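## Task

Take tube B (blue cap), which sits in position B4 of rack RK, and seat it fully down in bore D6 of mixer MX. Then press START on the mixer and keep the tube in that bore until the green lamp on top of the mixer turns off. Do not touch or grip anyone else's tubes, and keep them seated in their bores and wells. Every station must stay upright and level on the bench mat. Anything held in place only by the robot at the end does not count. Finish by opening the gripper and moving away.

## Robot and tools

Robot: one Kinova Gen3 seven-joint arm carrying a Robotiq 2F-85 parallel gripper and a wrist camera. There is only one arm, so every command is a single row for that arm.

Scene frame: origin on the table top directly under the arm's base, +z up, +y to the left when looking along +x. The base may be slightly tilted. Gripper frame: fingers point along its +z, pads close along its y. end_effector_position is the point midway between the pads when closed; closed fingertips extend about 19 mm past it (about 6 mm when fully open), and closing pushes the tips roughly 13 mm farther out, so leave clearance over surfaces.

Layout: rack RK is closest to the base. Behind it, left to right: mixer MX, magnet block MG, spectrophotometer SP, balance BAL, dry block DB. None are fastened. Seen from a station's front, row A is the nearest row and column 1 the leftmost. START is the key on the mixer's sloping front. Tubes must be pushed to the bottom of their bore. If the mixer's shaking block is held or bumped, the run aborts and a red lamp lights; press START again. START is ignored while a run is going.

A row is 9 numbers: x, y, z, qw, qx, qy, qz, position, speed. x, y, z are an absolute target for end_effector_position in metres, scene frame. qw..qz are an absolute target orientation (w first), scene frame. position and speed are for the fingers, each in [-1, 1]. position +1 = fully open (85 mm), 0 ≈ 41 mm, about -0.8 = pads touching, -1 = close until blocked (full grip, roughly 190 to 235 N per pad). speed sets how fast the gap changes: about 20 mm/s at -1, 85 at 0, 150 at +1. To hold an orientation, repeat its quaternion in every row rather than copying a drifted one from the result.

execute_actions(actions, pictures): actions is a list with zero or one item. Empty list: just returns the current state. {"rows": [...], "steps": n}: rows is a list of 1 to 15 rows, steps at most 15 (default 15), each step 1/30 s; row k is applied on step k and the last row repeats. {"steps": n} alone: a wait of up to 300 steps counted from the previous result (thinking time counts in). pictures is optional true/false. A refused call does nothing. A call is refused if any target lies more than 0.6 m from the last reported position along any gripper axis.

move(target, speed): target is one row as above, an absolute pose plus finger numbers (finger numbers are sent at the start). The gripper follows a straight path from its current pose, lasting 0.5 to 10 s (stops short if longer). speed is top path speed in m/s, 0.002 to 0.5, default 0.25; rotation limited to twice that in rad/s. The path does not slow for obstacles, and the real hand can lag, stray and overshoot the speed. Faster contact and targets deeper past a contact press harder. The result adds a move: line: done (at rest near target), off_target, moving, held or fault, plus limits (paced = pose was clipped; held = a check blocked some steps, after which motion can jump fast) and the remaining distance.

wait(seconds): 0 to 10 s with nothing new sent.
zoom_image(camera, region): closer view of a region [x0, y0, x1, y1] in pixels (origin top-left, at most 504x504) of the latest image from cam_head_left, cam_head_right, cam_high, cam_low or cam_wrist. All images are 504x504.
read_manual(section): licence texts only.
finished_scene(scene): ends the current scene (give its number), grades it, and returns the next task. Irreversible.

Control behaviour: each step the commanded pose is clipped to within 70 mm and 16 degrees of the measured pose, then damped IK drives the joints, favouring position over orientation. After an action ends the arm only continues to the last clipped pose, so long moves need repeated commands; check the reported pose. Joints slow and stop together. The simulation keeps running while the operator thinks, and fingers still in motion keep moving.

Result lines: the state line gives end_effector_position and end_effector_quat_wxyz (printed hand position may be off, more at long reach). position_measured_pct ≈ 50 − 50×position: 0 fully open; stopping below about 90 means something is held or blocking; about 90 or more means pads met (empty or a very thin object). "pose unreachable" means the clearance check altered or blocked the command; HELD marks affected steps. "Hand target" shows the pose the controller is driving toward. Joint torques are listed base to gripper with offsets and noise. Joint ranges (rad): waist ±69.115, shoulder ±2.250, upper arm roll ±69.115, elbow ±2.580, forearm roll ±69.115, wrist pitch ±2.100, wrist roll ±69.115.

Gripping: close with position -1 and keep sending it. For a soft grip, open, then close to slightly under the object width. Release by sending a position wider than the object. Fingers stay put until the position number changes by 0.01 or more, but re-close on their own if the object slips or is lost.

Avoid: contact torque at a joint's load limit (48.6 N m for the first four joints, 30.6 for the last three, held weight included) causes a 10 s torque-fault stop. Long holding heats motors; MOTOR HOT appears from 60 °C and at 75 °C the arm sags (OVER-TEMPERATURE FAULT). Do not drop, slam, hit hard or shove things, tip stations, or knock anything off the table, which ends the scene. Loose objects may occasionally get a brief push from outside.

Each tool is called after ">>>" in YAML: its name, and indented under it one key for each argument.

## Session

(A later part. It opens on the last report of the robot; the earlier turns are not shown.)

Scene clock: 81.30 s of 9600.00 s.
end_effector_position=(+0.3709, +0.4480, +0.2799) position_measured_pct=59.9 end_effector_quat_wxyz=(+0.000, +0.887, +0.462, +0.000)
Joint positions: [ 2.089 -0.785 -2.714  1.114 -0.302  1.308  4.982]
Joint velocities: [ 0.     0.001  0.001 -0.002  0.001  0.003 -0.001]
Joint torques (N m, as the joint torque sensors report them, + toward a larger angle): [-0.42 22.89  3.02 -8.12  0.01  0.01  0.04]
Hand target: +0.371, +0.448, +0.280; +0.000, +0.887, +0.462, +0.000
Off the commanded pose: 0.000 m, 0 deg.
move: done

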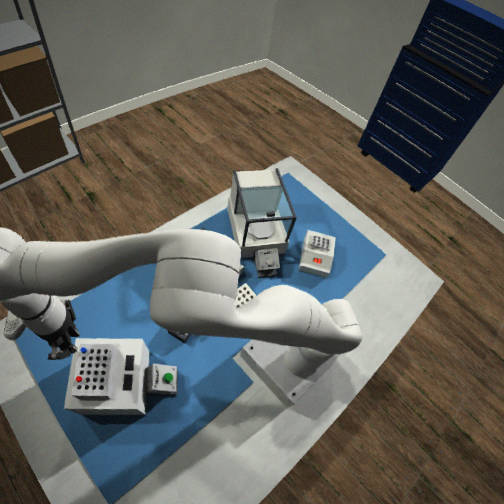

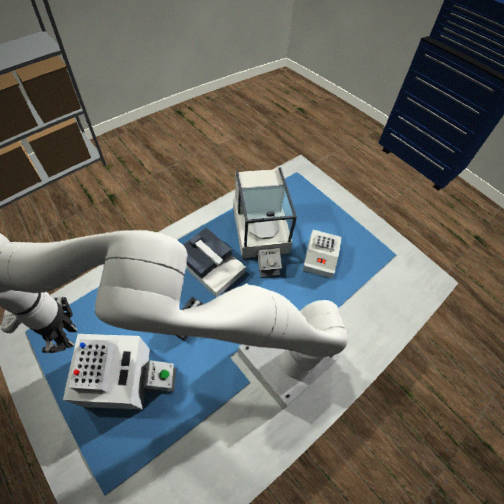

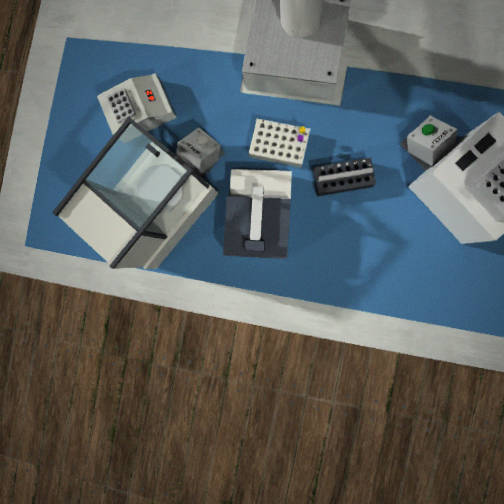

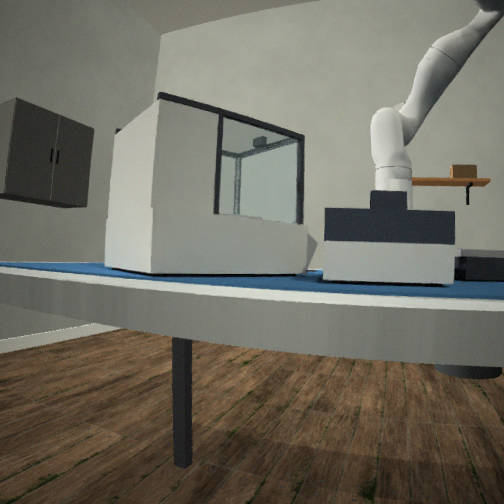

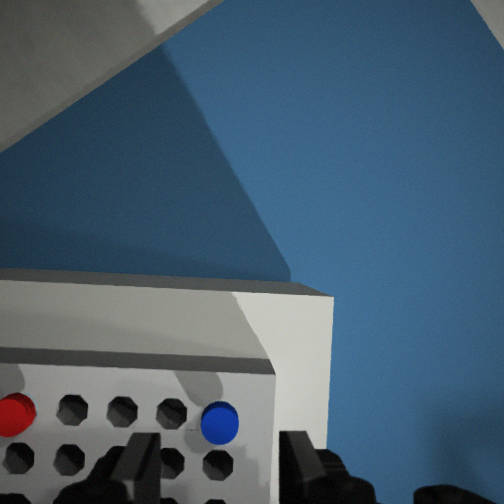

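>>> move:
  target: [0.3708, 0.4480, 0.25, 0, 0.887, 0.462, 0, -1, 1]
  speed: 0.05

>>> move:
  target: [0.3708, 0.4480, 0.234, 0, 0.887, 0.462, 0, -1, 1]
  speed: 0.01

>>> zoom_image:
  camera: "cam_head_right"
  region: [30, 290, 150, 410]

Scene clock: 86.40 s of 9600.00 s.
end_effector_position=(+0.3708, +0.4480, +0.2501) position_measured_pct=91.7 end_effector_quat_wxyz=(-0.000, +0.887, +0.462, -0.000)
Joint positions: [ 2.087 -0.81  -2.721  1.166 -0.313  1.234  4.994]
Joint velocities: [ 0.    -0.001 -0.     0.002  0.    -0.003 -0.002]
Joint torques (N m, as the joint torque sensors report them, + toward a larger angle): [-0.7  23.81  2.84 -8.13 -0.15 -0.1   0.09]
Hand target: +0.371, +0.448, +0.250; -0.000, +0.887, +0.462, -0.000
Off the commanded pose: 0.000 m, 0 deg.
move: done

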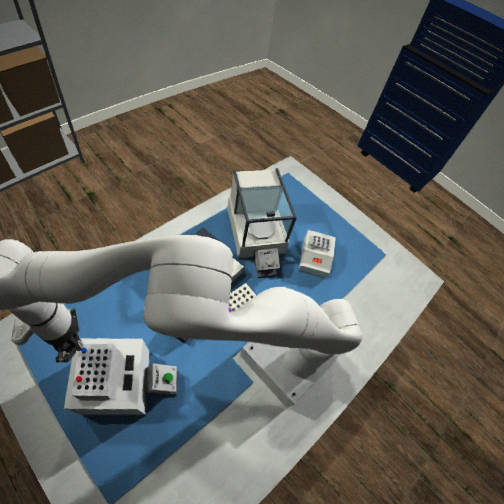

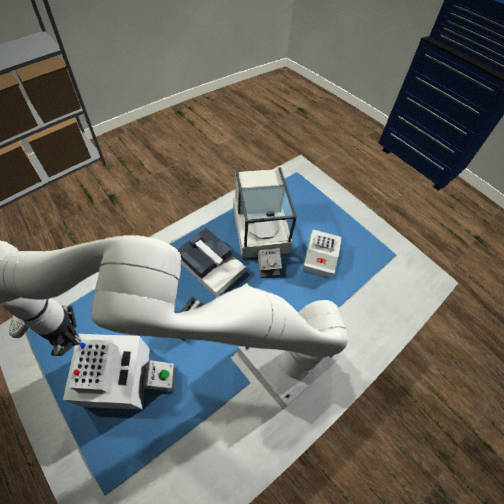

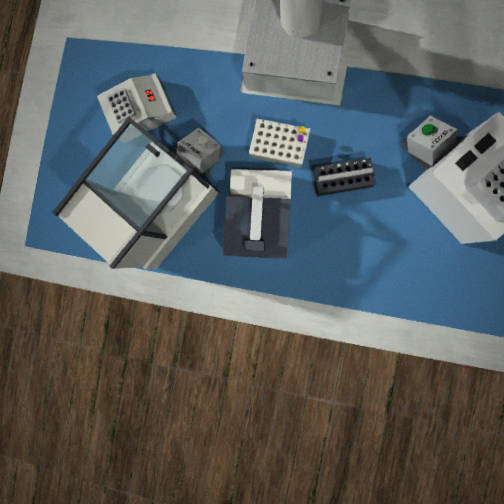

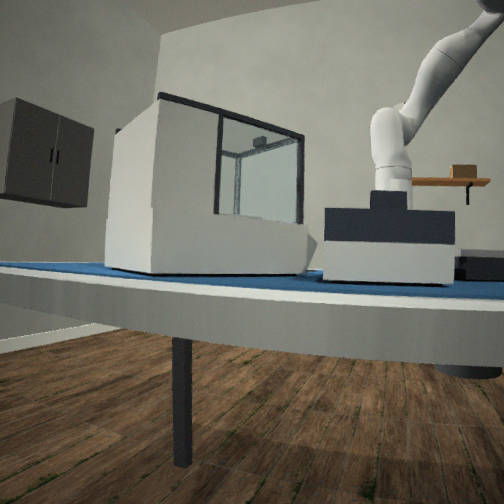

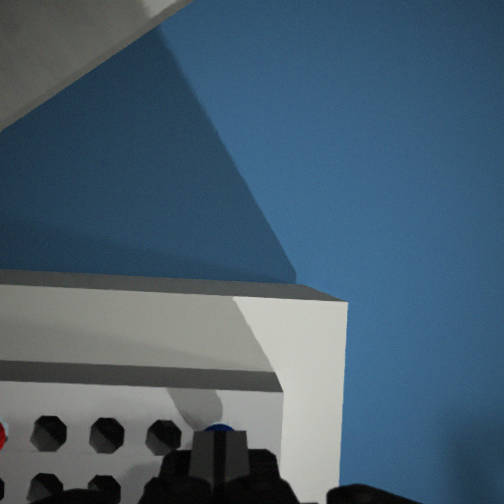

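Scene clock: 88.23 s of 9600.00 s.
end_effector_position=(+0.3708, +0.4480, +0.2341) position_measured_pct=91.7 end_effector_quat_wxyz=(-0.000, +0.887, +0.462, -0.000)
Joint positions: [ 2.087 -0.826 -2.725  1.19  -0.319  1.195  5.   ]
Joint velocities: [ 0.    -0.001 -0.     0.001 -0.    -0.002 -0.001]
Joint torques (N m, as the joint torque sensors report them, + toward a larger angle): [-0.66 24.01  2.91 -8.14 -0.3  -0.02  0.11]
Hand target: +0.371, +0.448, +0.234; -0.000, +0.887, +0.462, -0.000
Off the commanded pose: 0.000 m, 0 deg.
move: done

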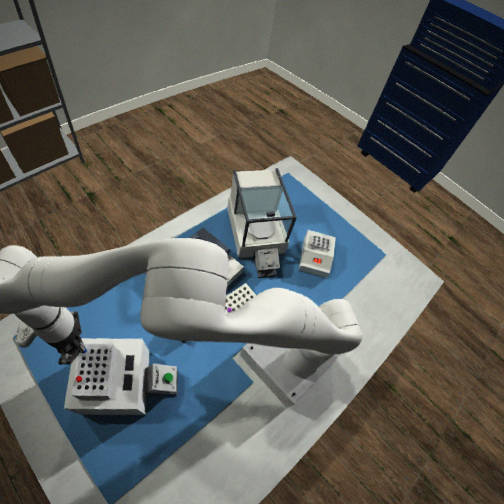

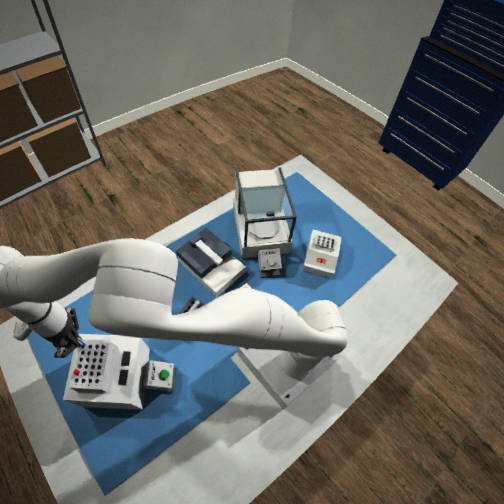

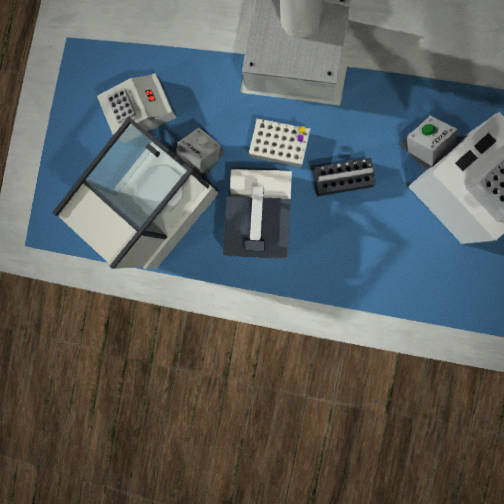

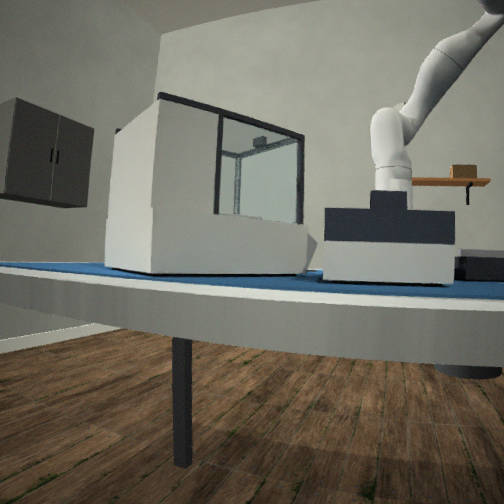

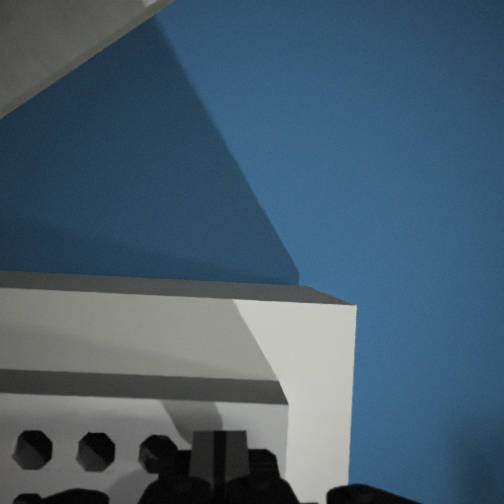

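Region (30, 290, 150, 410) of cam_head_right's 504x504 image, scaled by 4.200, with more detail than that image has.

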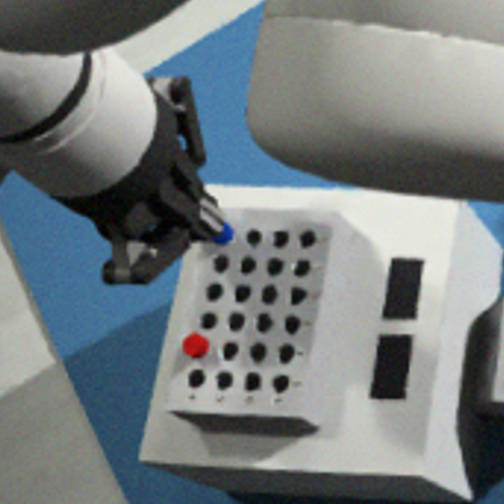

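No contact yet; go a bit lower.

>>> move:
  target: [0.3708, 0.4480, 0.227, 0, 0.887, 0.462, 0, -1, 1]
  speed: 0.008

Scene clock: 90.70 s of 9600.00 s.
end_effector_position=(+0.3711, +0.4481, +0.2281) position_measured_pct=91.7 end_effector_quat_wxyz=(-0.000, +0.887, +0.462, +0.001)
Joint positions: [ 2.088 -0.832 -2.727  1.199 -0.322  1.179  5.003]
Joint velocities: [ 0.     0.     0.001  0.002 -0.001 -0.002  0.   ]
Joint torques (N m, as the joint torque sensors report them, + toward a larger angle): [-0.24 22.96  2.53 -7.16  0.08 -0.18  0.09]
Hand target: +0.371, +0.448, +0.227; -0.000, +0.887, +0.462, -0.000
Off the commanded pose: 0.001 m, 0 deg.
move: done

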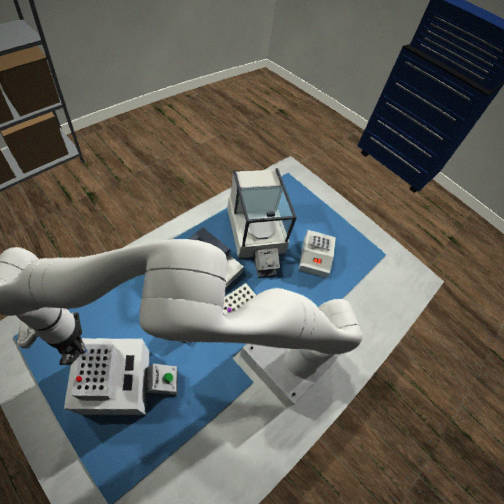

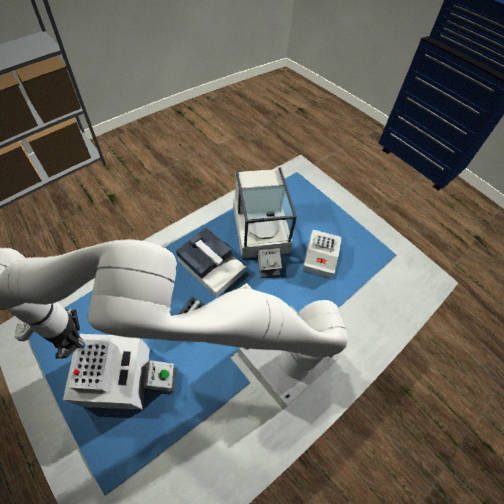

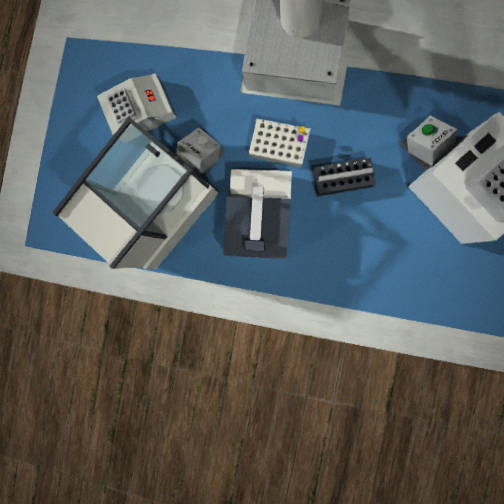

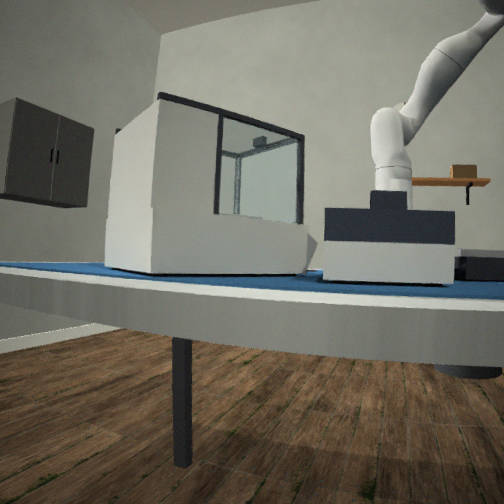

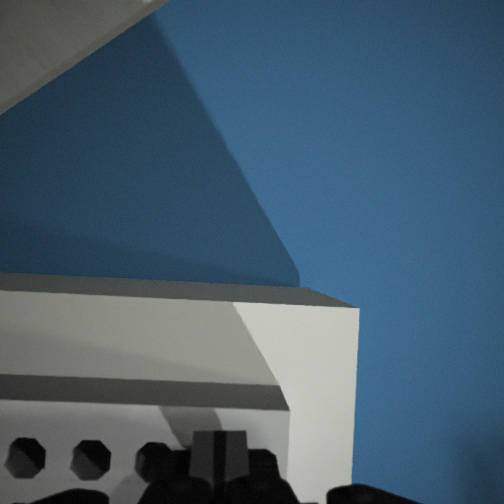

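>>> move:
  target: [0.3708, 0.4480, 0.223, 0, 0.887, 0.462, 0, -1, 1]
  speed: 0.008

Scene clock: 93.37 s of 9600.00 s.
end_effector_position=(+0.3716, +0.4484, +0.2274) position_measured_pct=91.7 end_effector_quat_wxyz=(-0.001, +0.887, +0.462, +0.003)
Joint positions: [ 2.087 -0.831 -2.727  1.203 -0.324  1.172  5.004]
Joint velocities: [ 0.     0.001 -0.     0.002 -0.001 -0.001  0.004]
Joint torques (N m, as the joint torque sensors report them, + toward a larger angle): [ 0.03 18.12  1.88 -6.82 -0.17 -1.18 -0.02]
Hand target: +0.371, +0.448, +0.223; -0.000, +0.887, +0.462, -0.000
Off the commanded pose: 0.005 m, 0 deg.
move: off_target

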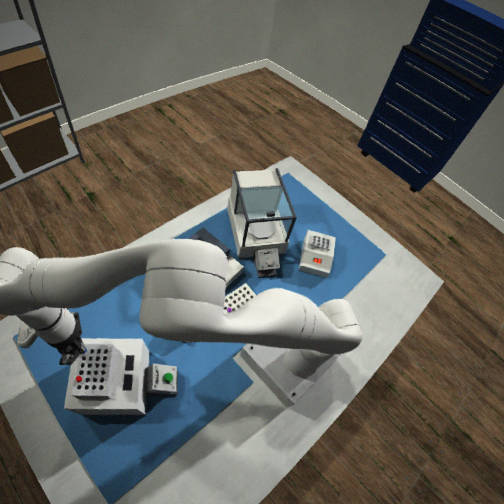

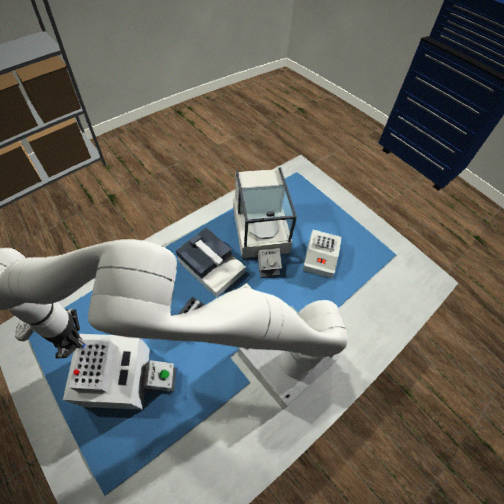

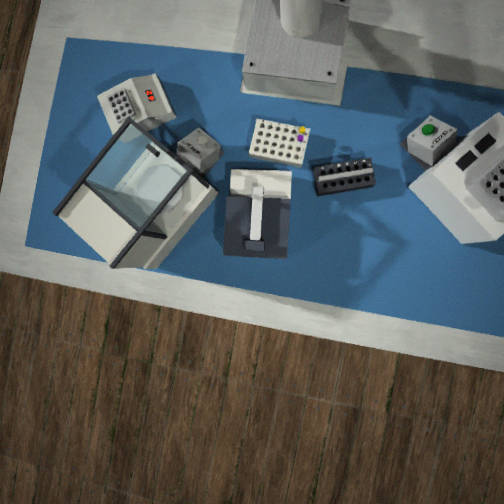

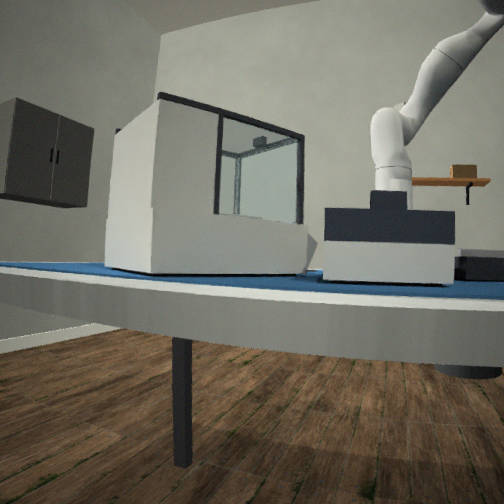

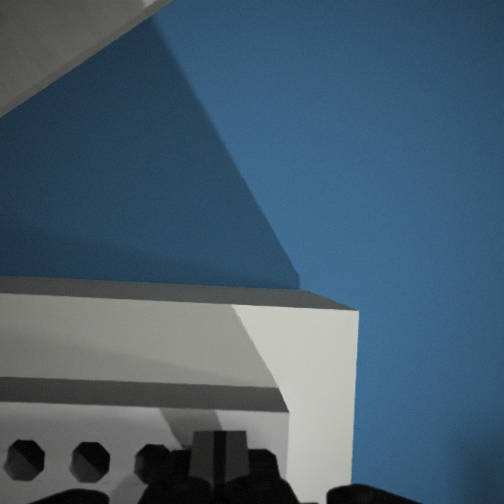

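>>> move:
  target: [0.3708, 0.4480, 0.29, 0, 0.887, 0.462, 0, -1, 1]
  speed: 0.08

>>> move:
  target: [0.205, 0.30, 0.29, 0, 0.887, 0.462, 0, -1, 1]
  speed: 0.2

Scene clock: 99.57 s of 9600.00 s.
end_effector_position=(+0.3709, +0.4480, +0.2899) position_measured_pct=91.7 end_effector_quat_wxyz=(+0.000, +0.887, +0.462, +0.000)
Joint positions: [ 2.09  -0.778 -2.712  1.095 -0.299  1.334  4.978]
Joint velocities: [ 0.     0.    -0.    -0.004  0.001  0.004 -0.001]
Joint torques (N m, as the joint torque sensors report them, + toward a larger angle): [ 0.03 23.71  2.75 -7.85 -0.13  0.02  0.15]
Hand target: +0.371, +0.448, +0.290; +0.000, +0.887, +0.462, +0.000
Off the commanded pose: 0.000 m, 0 deg.
move: done

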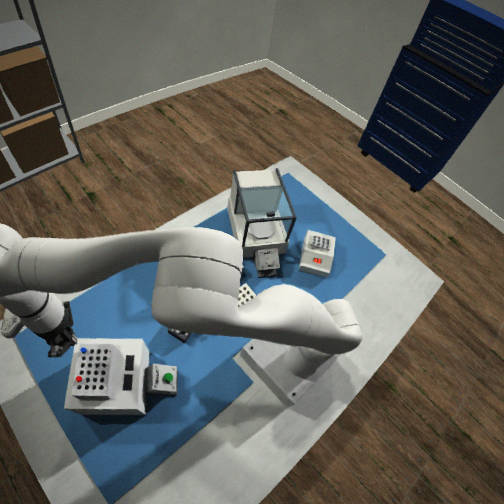

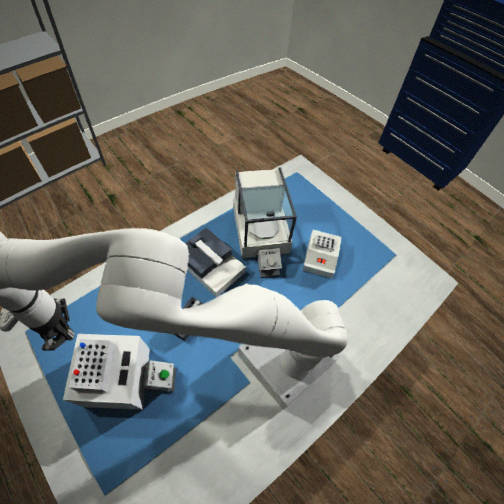

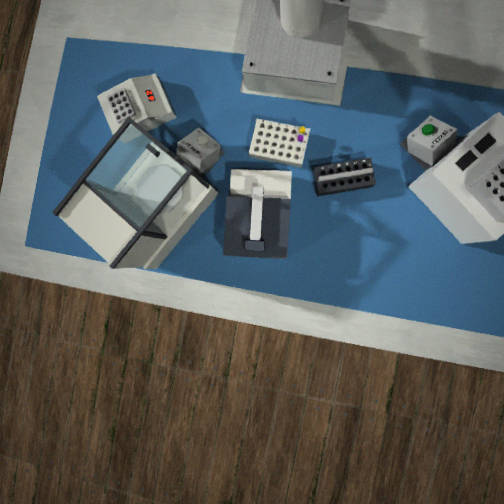

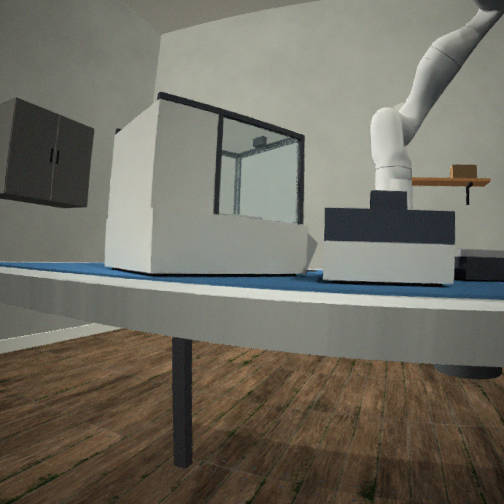

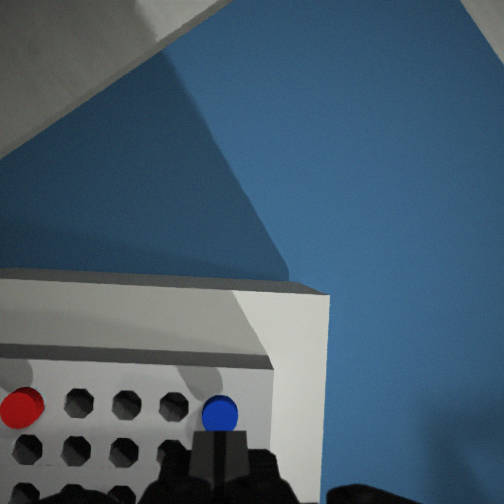

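Scene clock: 101.23 s of 9600.00 s.
end_effector_position=(+0.2052, +0.3000, +0.2900) position_measured_pct=91.7 end_effector_quat_wxyz=(+0.000, +0.887, +0.462, -0.000)
Joint positions: [ 1.796 -0.303 -2.637  1.898 -0.167  0.99   4.873]
Joint velocities: [-0.006  0.008 -0.001  0.002  0.003 -0.001 -0.002]
Joint torques (N m, as the joint torque sensors report them, + toward a larger angle): [-0.12 13.34  1.45 -7.39  0.59 -0.23  0.  ]
Hand target: +0.205, +0.300, +0.290; -0.000, +0.887, +0.463, +0.000
Off the commanded pose: 0.000 m, 0 deg.
move: done

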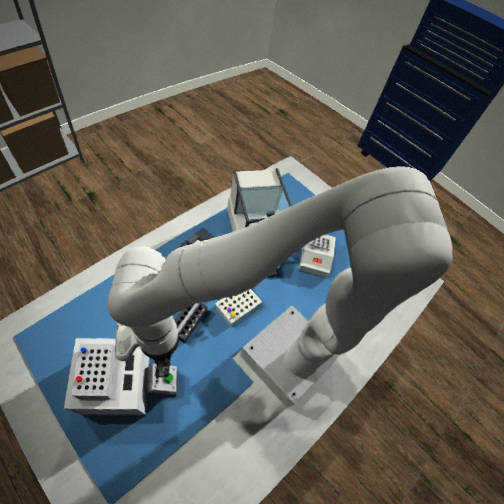

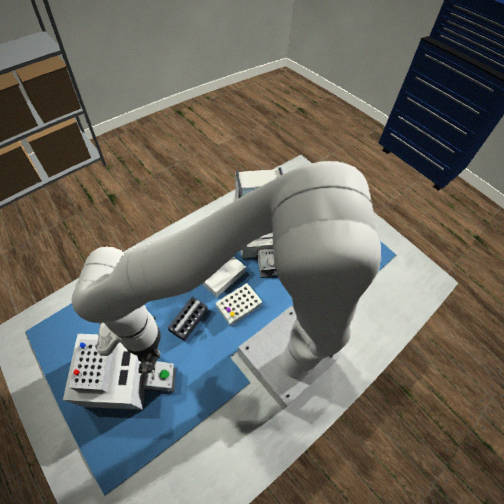

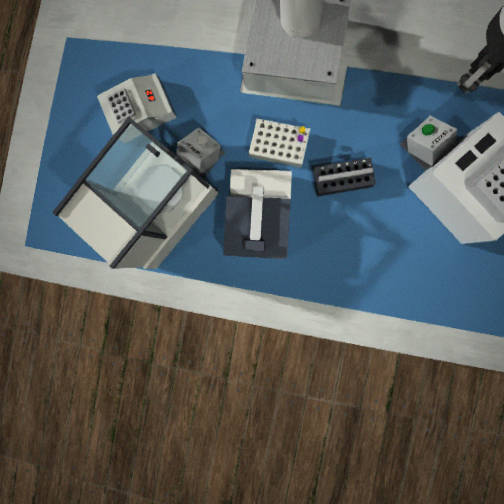

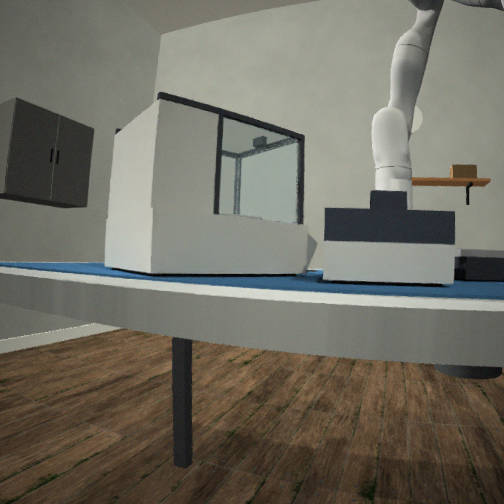

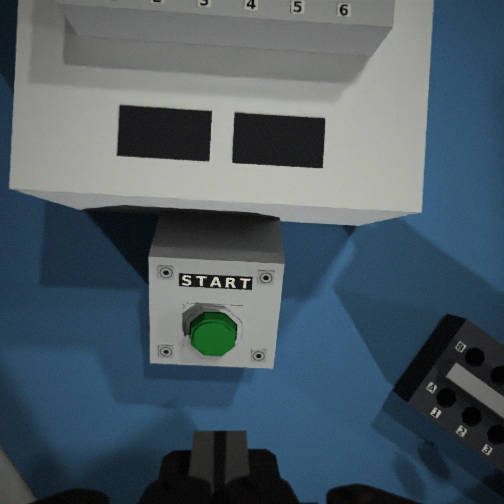

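>>> move:
  target: [0.2072, 0.3132, 0.16, 0, 0.887, 0.462, 0, -1, 1]
  speed: 0.12

Scene clock: 106.10 s of 9600.00 s.
end_effector_position=(+0.2068, +0.3133, +0.1602) position_measured_pct=91.7 end_effector_quat_wxyz=(-0.000, +0.887, +0.462, -0.000)
Joint positions: [ 1.899 -0.562 -2.754  2.043 -0.354  0.607  5.028]
Joint velocities: [ 0.004 -0.005 -0.     0.001 -0.001 -0.002  0.001]
Joint torques (N m, as the joint torque sensors report them, + toward a larger angle): [-0.23 16.28  1.8  -5.09  0.01  0.02  0.41]
Hand target: +0.207, +0.313, +0.160; -0.000, +0.887, +0.462, -0.000
Off the commanded pose: 0.000 m, 0 deg.
move: done

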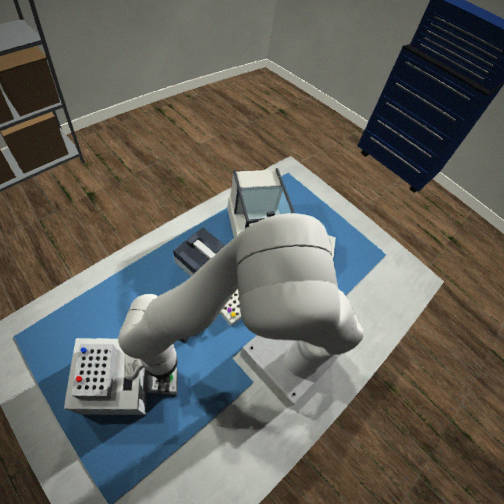

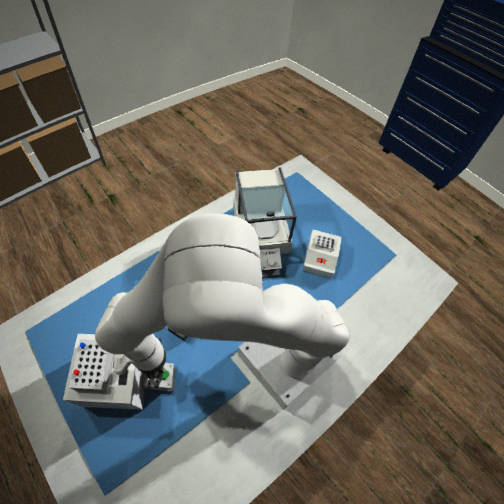

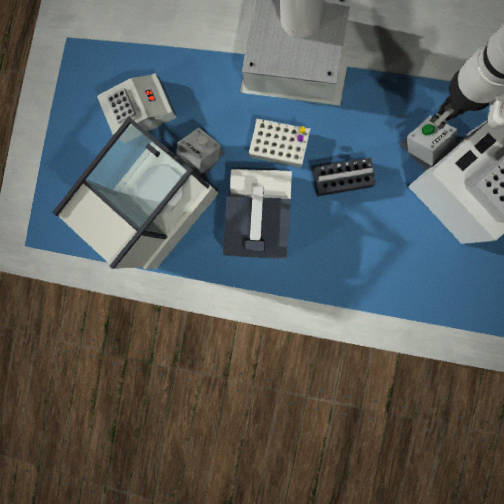

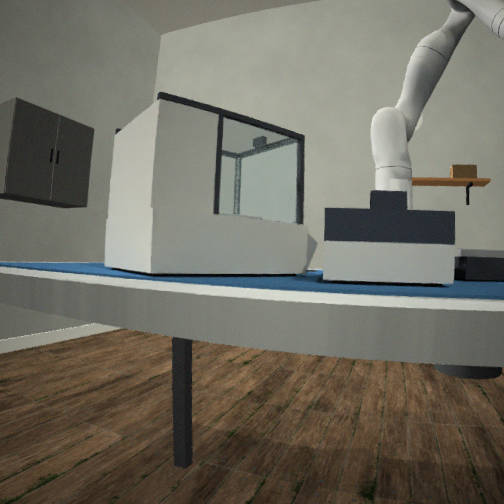

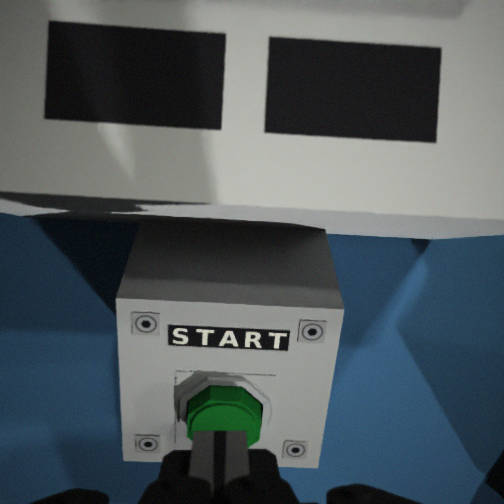

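>>> move:
  target: [0.2102, 0.3158, 0.138, 0, 0.887, 0.462, 0, -1, 1]
  speed: 0.04

>>> move:
  target: [0.2102, 0.3158, 0.126, 0, 0.887, 0.462, 0, -1, 1]
  speed: 0.01

Scene clock: 111.00 s of 9600.00 s.
end_effector_position=(+0.2101, +0.3159, +0.1383) position_measured_pct=91.7 end_effector_quat_wxyz=(-0.000, +0.887, +0.462, +0.000)
Joint positions: [ 1.928 -0.614 -2.787  2.048 -0.385  0.549  5.056]
Joint velocities: [ 0.004 -0.006 -0.002  0.    -0.001 -0.004  0.002]
Joint torques (N m, as the joint torque sensors report them, + toward a larger angle): [ 0.43 16.34  2.07 -4.05 -0.27 -0.23  0.2 ]
Hand target: +0.210, +0.316, +0.138; -0.000, +0.887, +0.462, -0.000
Off the commanded pose: 0.000 m, 0 deg.
move: done

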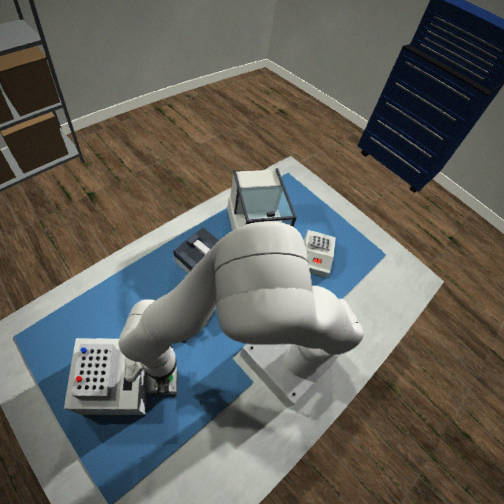

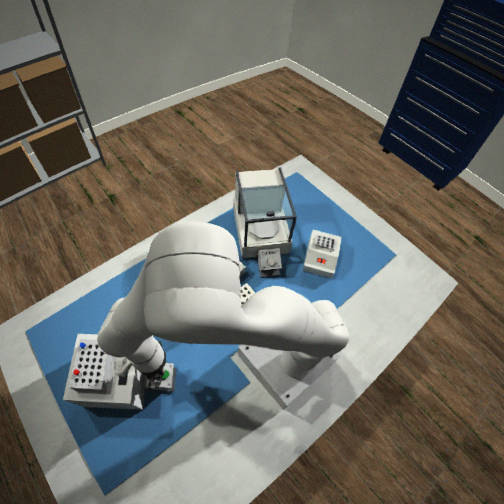

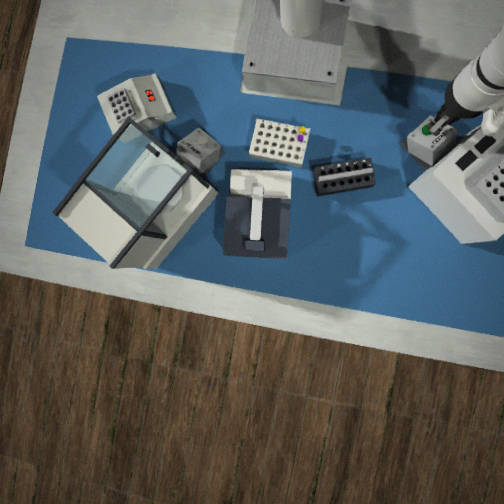

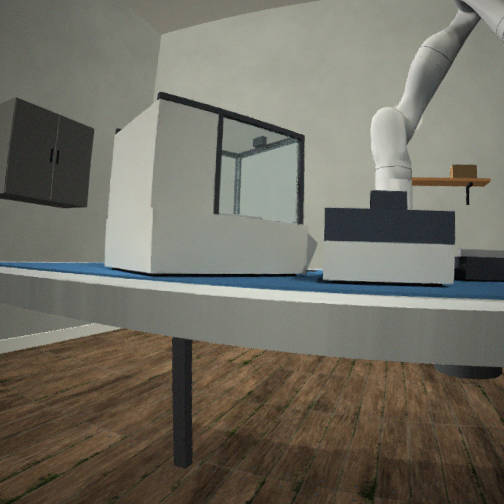

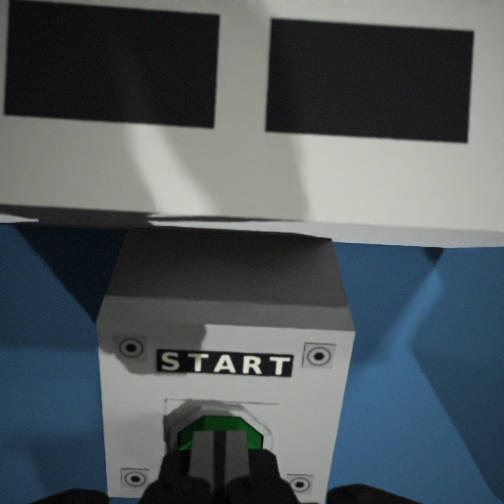

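Scene clock: 112.43 s of 9600.00 s.
end_effector_position=(+0.2101, +0.3159, +0.1261) position_measured_pct=91.7 end_effector_quat_wxyz=(-0.000, +0.887, +0.462, +0.000)
Joint positions: [ 1.943 -0.64  -2.807  2.057 -0.402  0.514  5.071]
Joint velocities: [ 0.002 -0.003 -0.001  0.001 -0.001 -0.003  0.002]
Joint torques (N m, as the joint torque sensors report them, + toward a larger angle): [-0.32 16.75  2.34 -4.02 -0.21 -0.12  0.17]
Hand target: +0.210, +0.316, +0.126; -0.000, +0.887, +0.462, -0.000
Off the commanded pose: 0.000 m, 0 deg.
move: done

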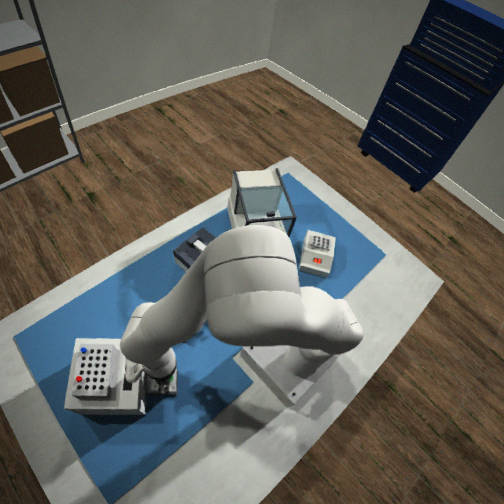

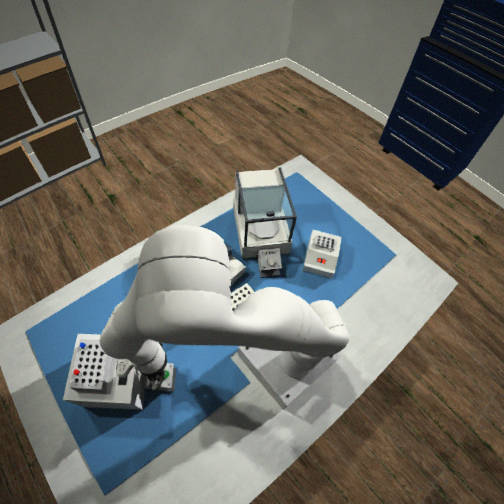

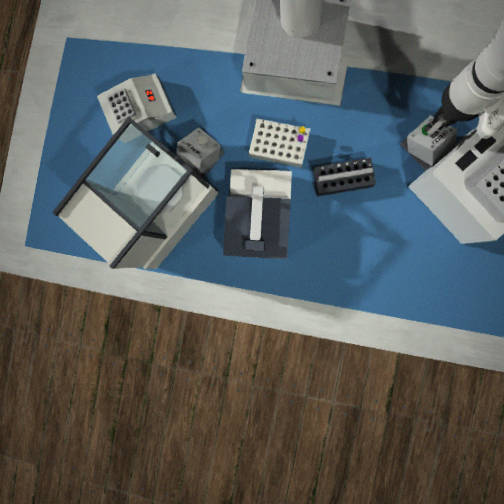

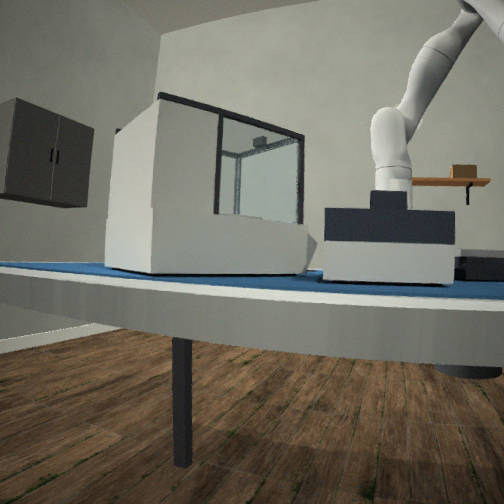

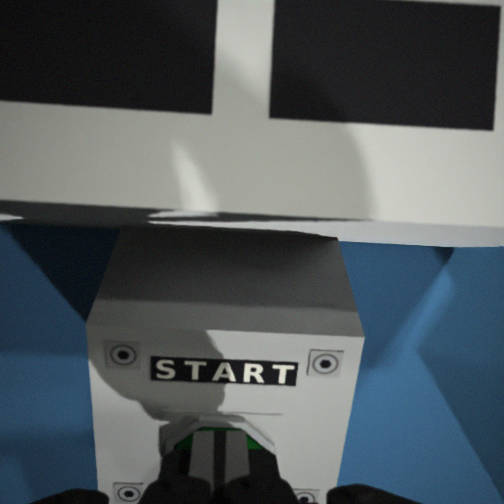

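>>> move:
  target: [0.2102, 0.3158, 0.117, 0, 0.887, 0.462, 0, -1, 1]
  speed: 0.01

Scene clock: 120.37 s of 9600.00 s.
end_effector_position=(+0.2113, +0.3172, +0.1191) position_measured_pct=91.7 end_effector_quat_wxyz=(-0.002, +0.887, +0.462, +0.002)
Joint positions: [ 1.955 -0.656 -2.821  2.061 -0.414  0.488  5.081]
Joint velocities: [ 0.002 -0.    -0.001  0.002 -0.001 -0.003  0.003]
Joint torques (N m, as the joint torque sensors report them, + toward a larger angle): [-0.45 12.49  1.59 -2.79 -0.42 -0.5  -0.05]
Hand target: +0.210, +0.316, +0.117; -0.000, +0.887, +0.462, -0.000
Off the commanded pose: 0.003 m, 0 deg.
move: done

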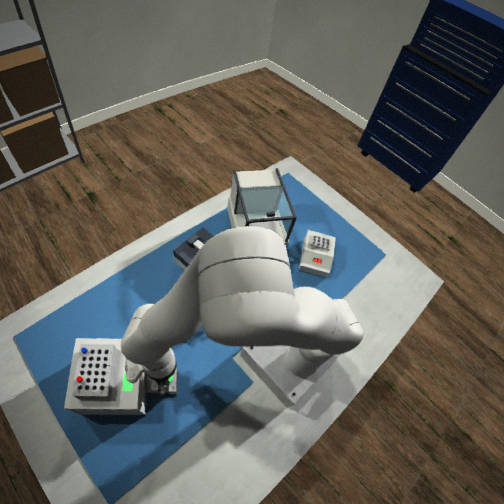

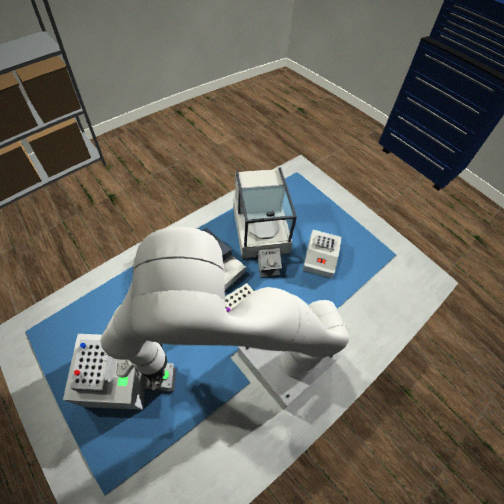

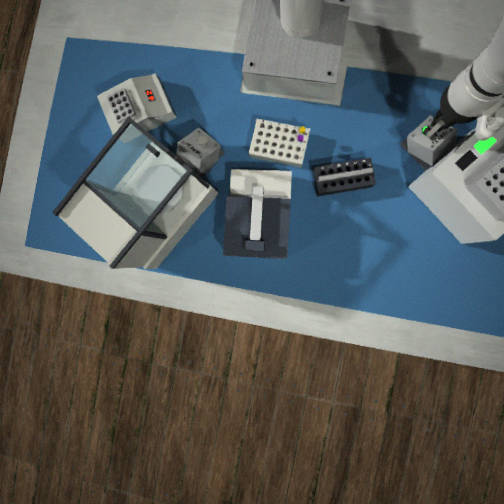

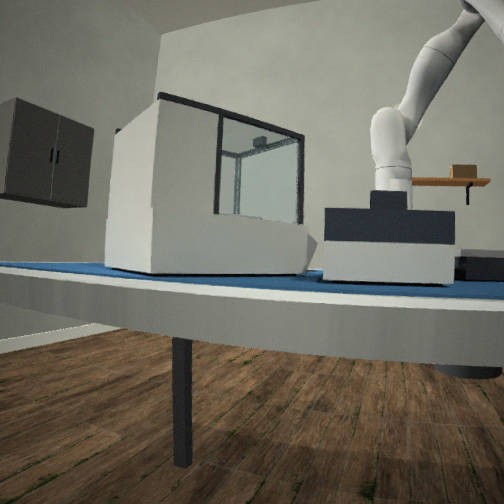

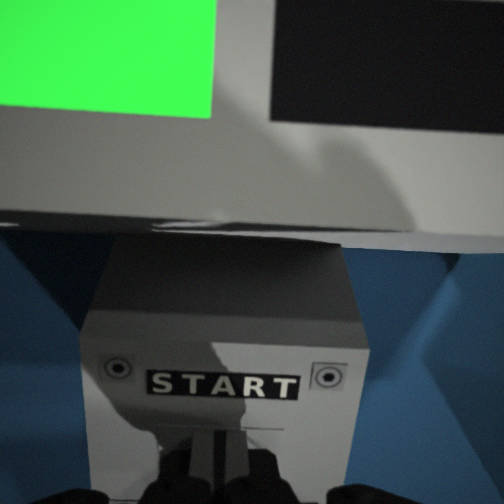

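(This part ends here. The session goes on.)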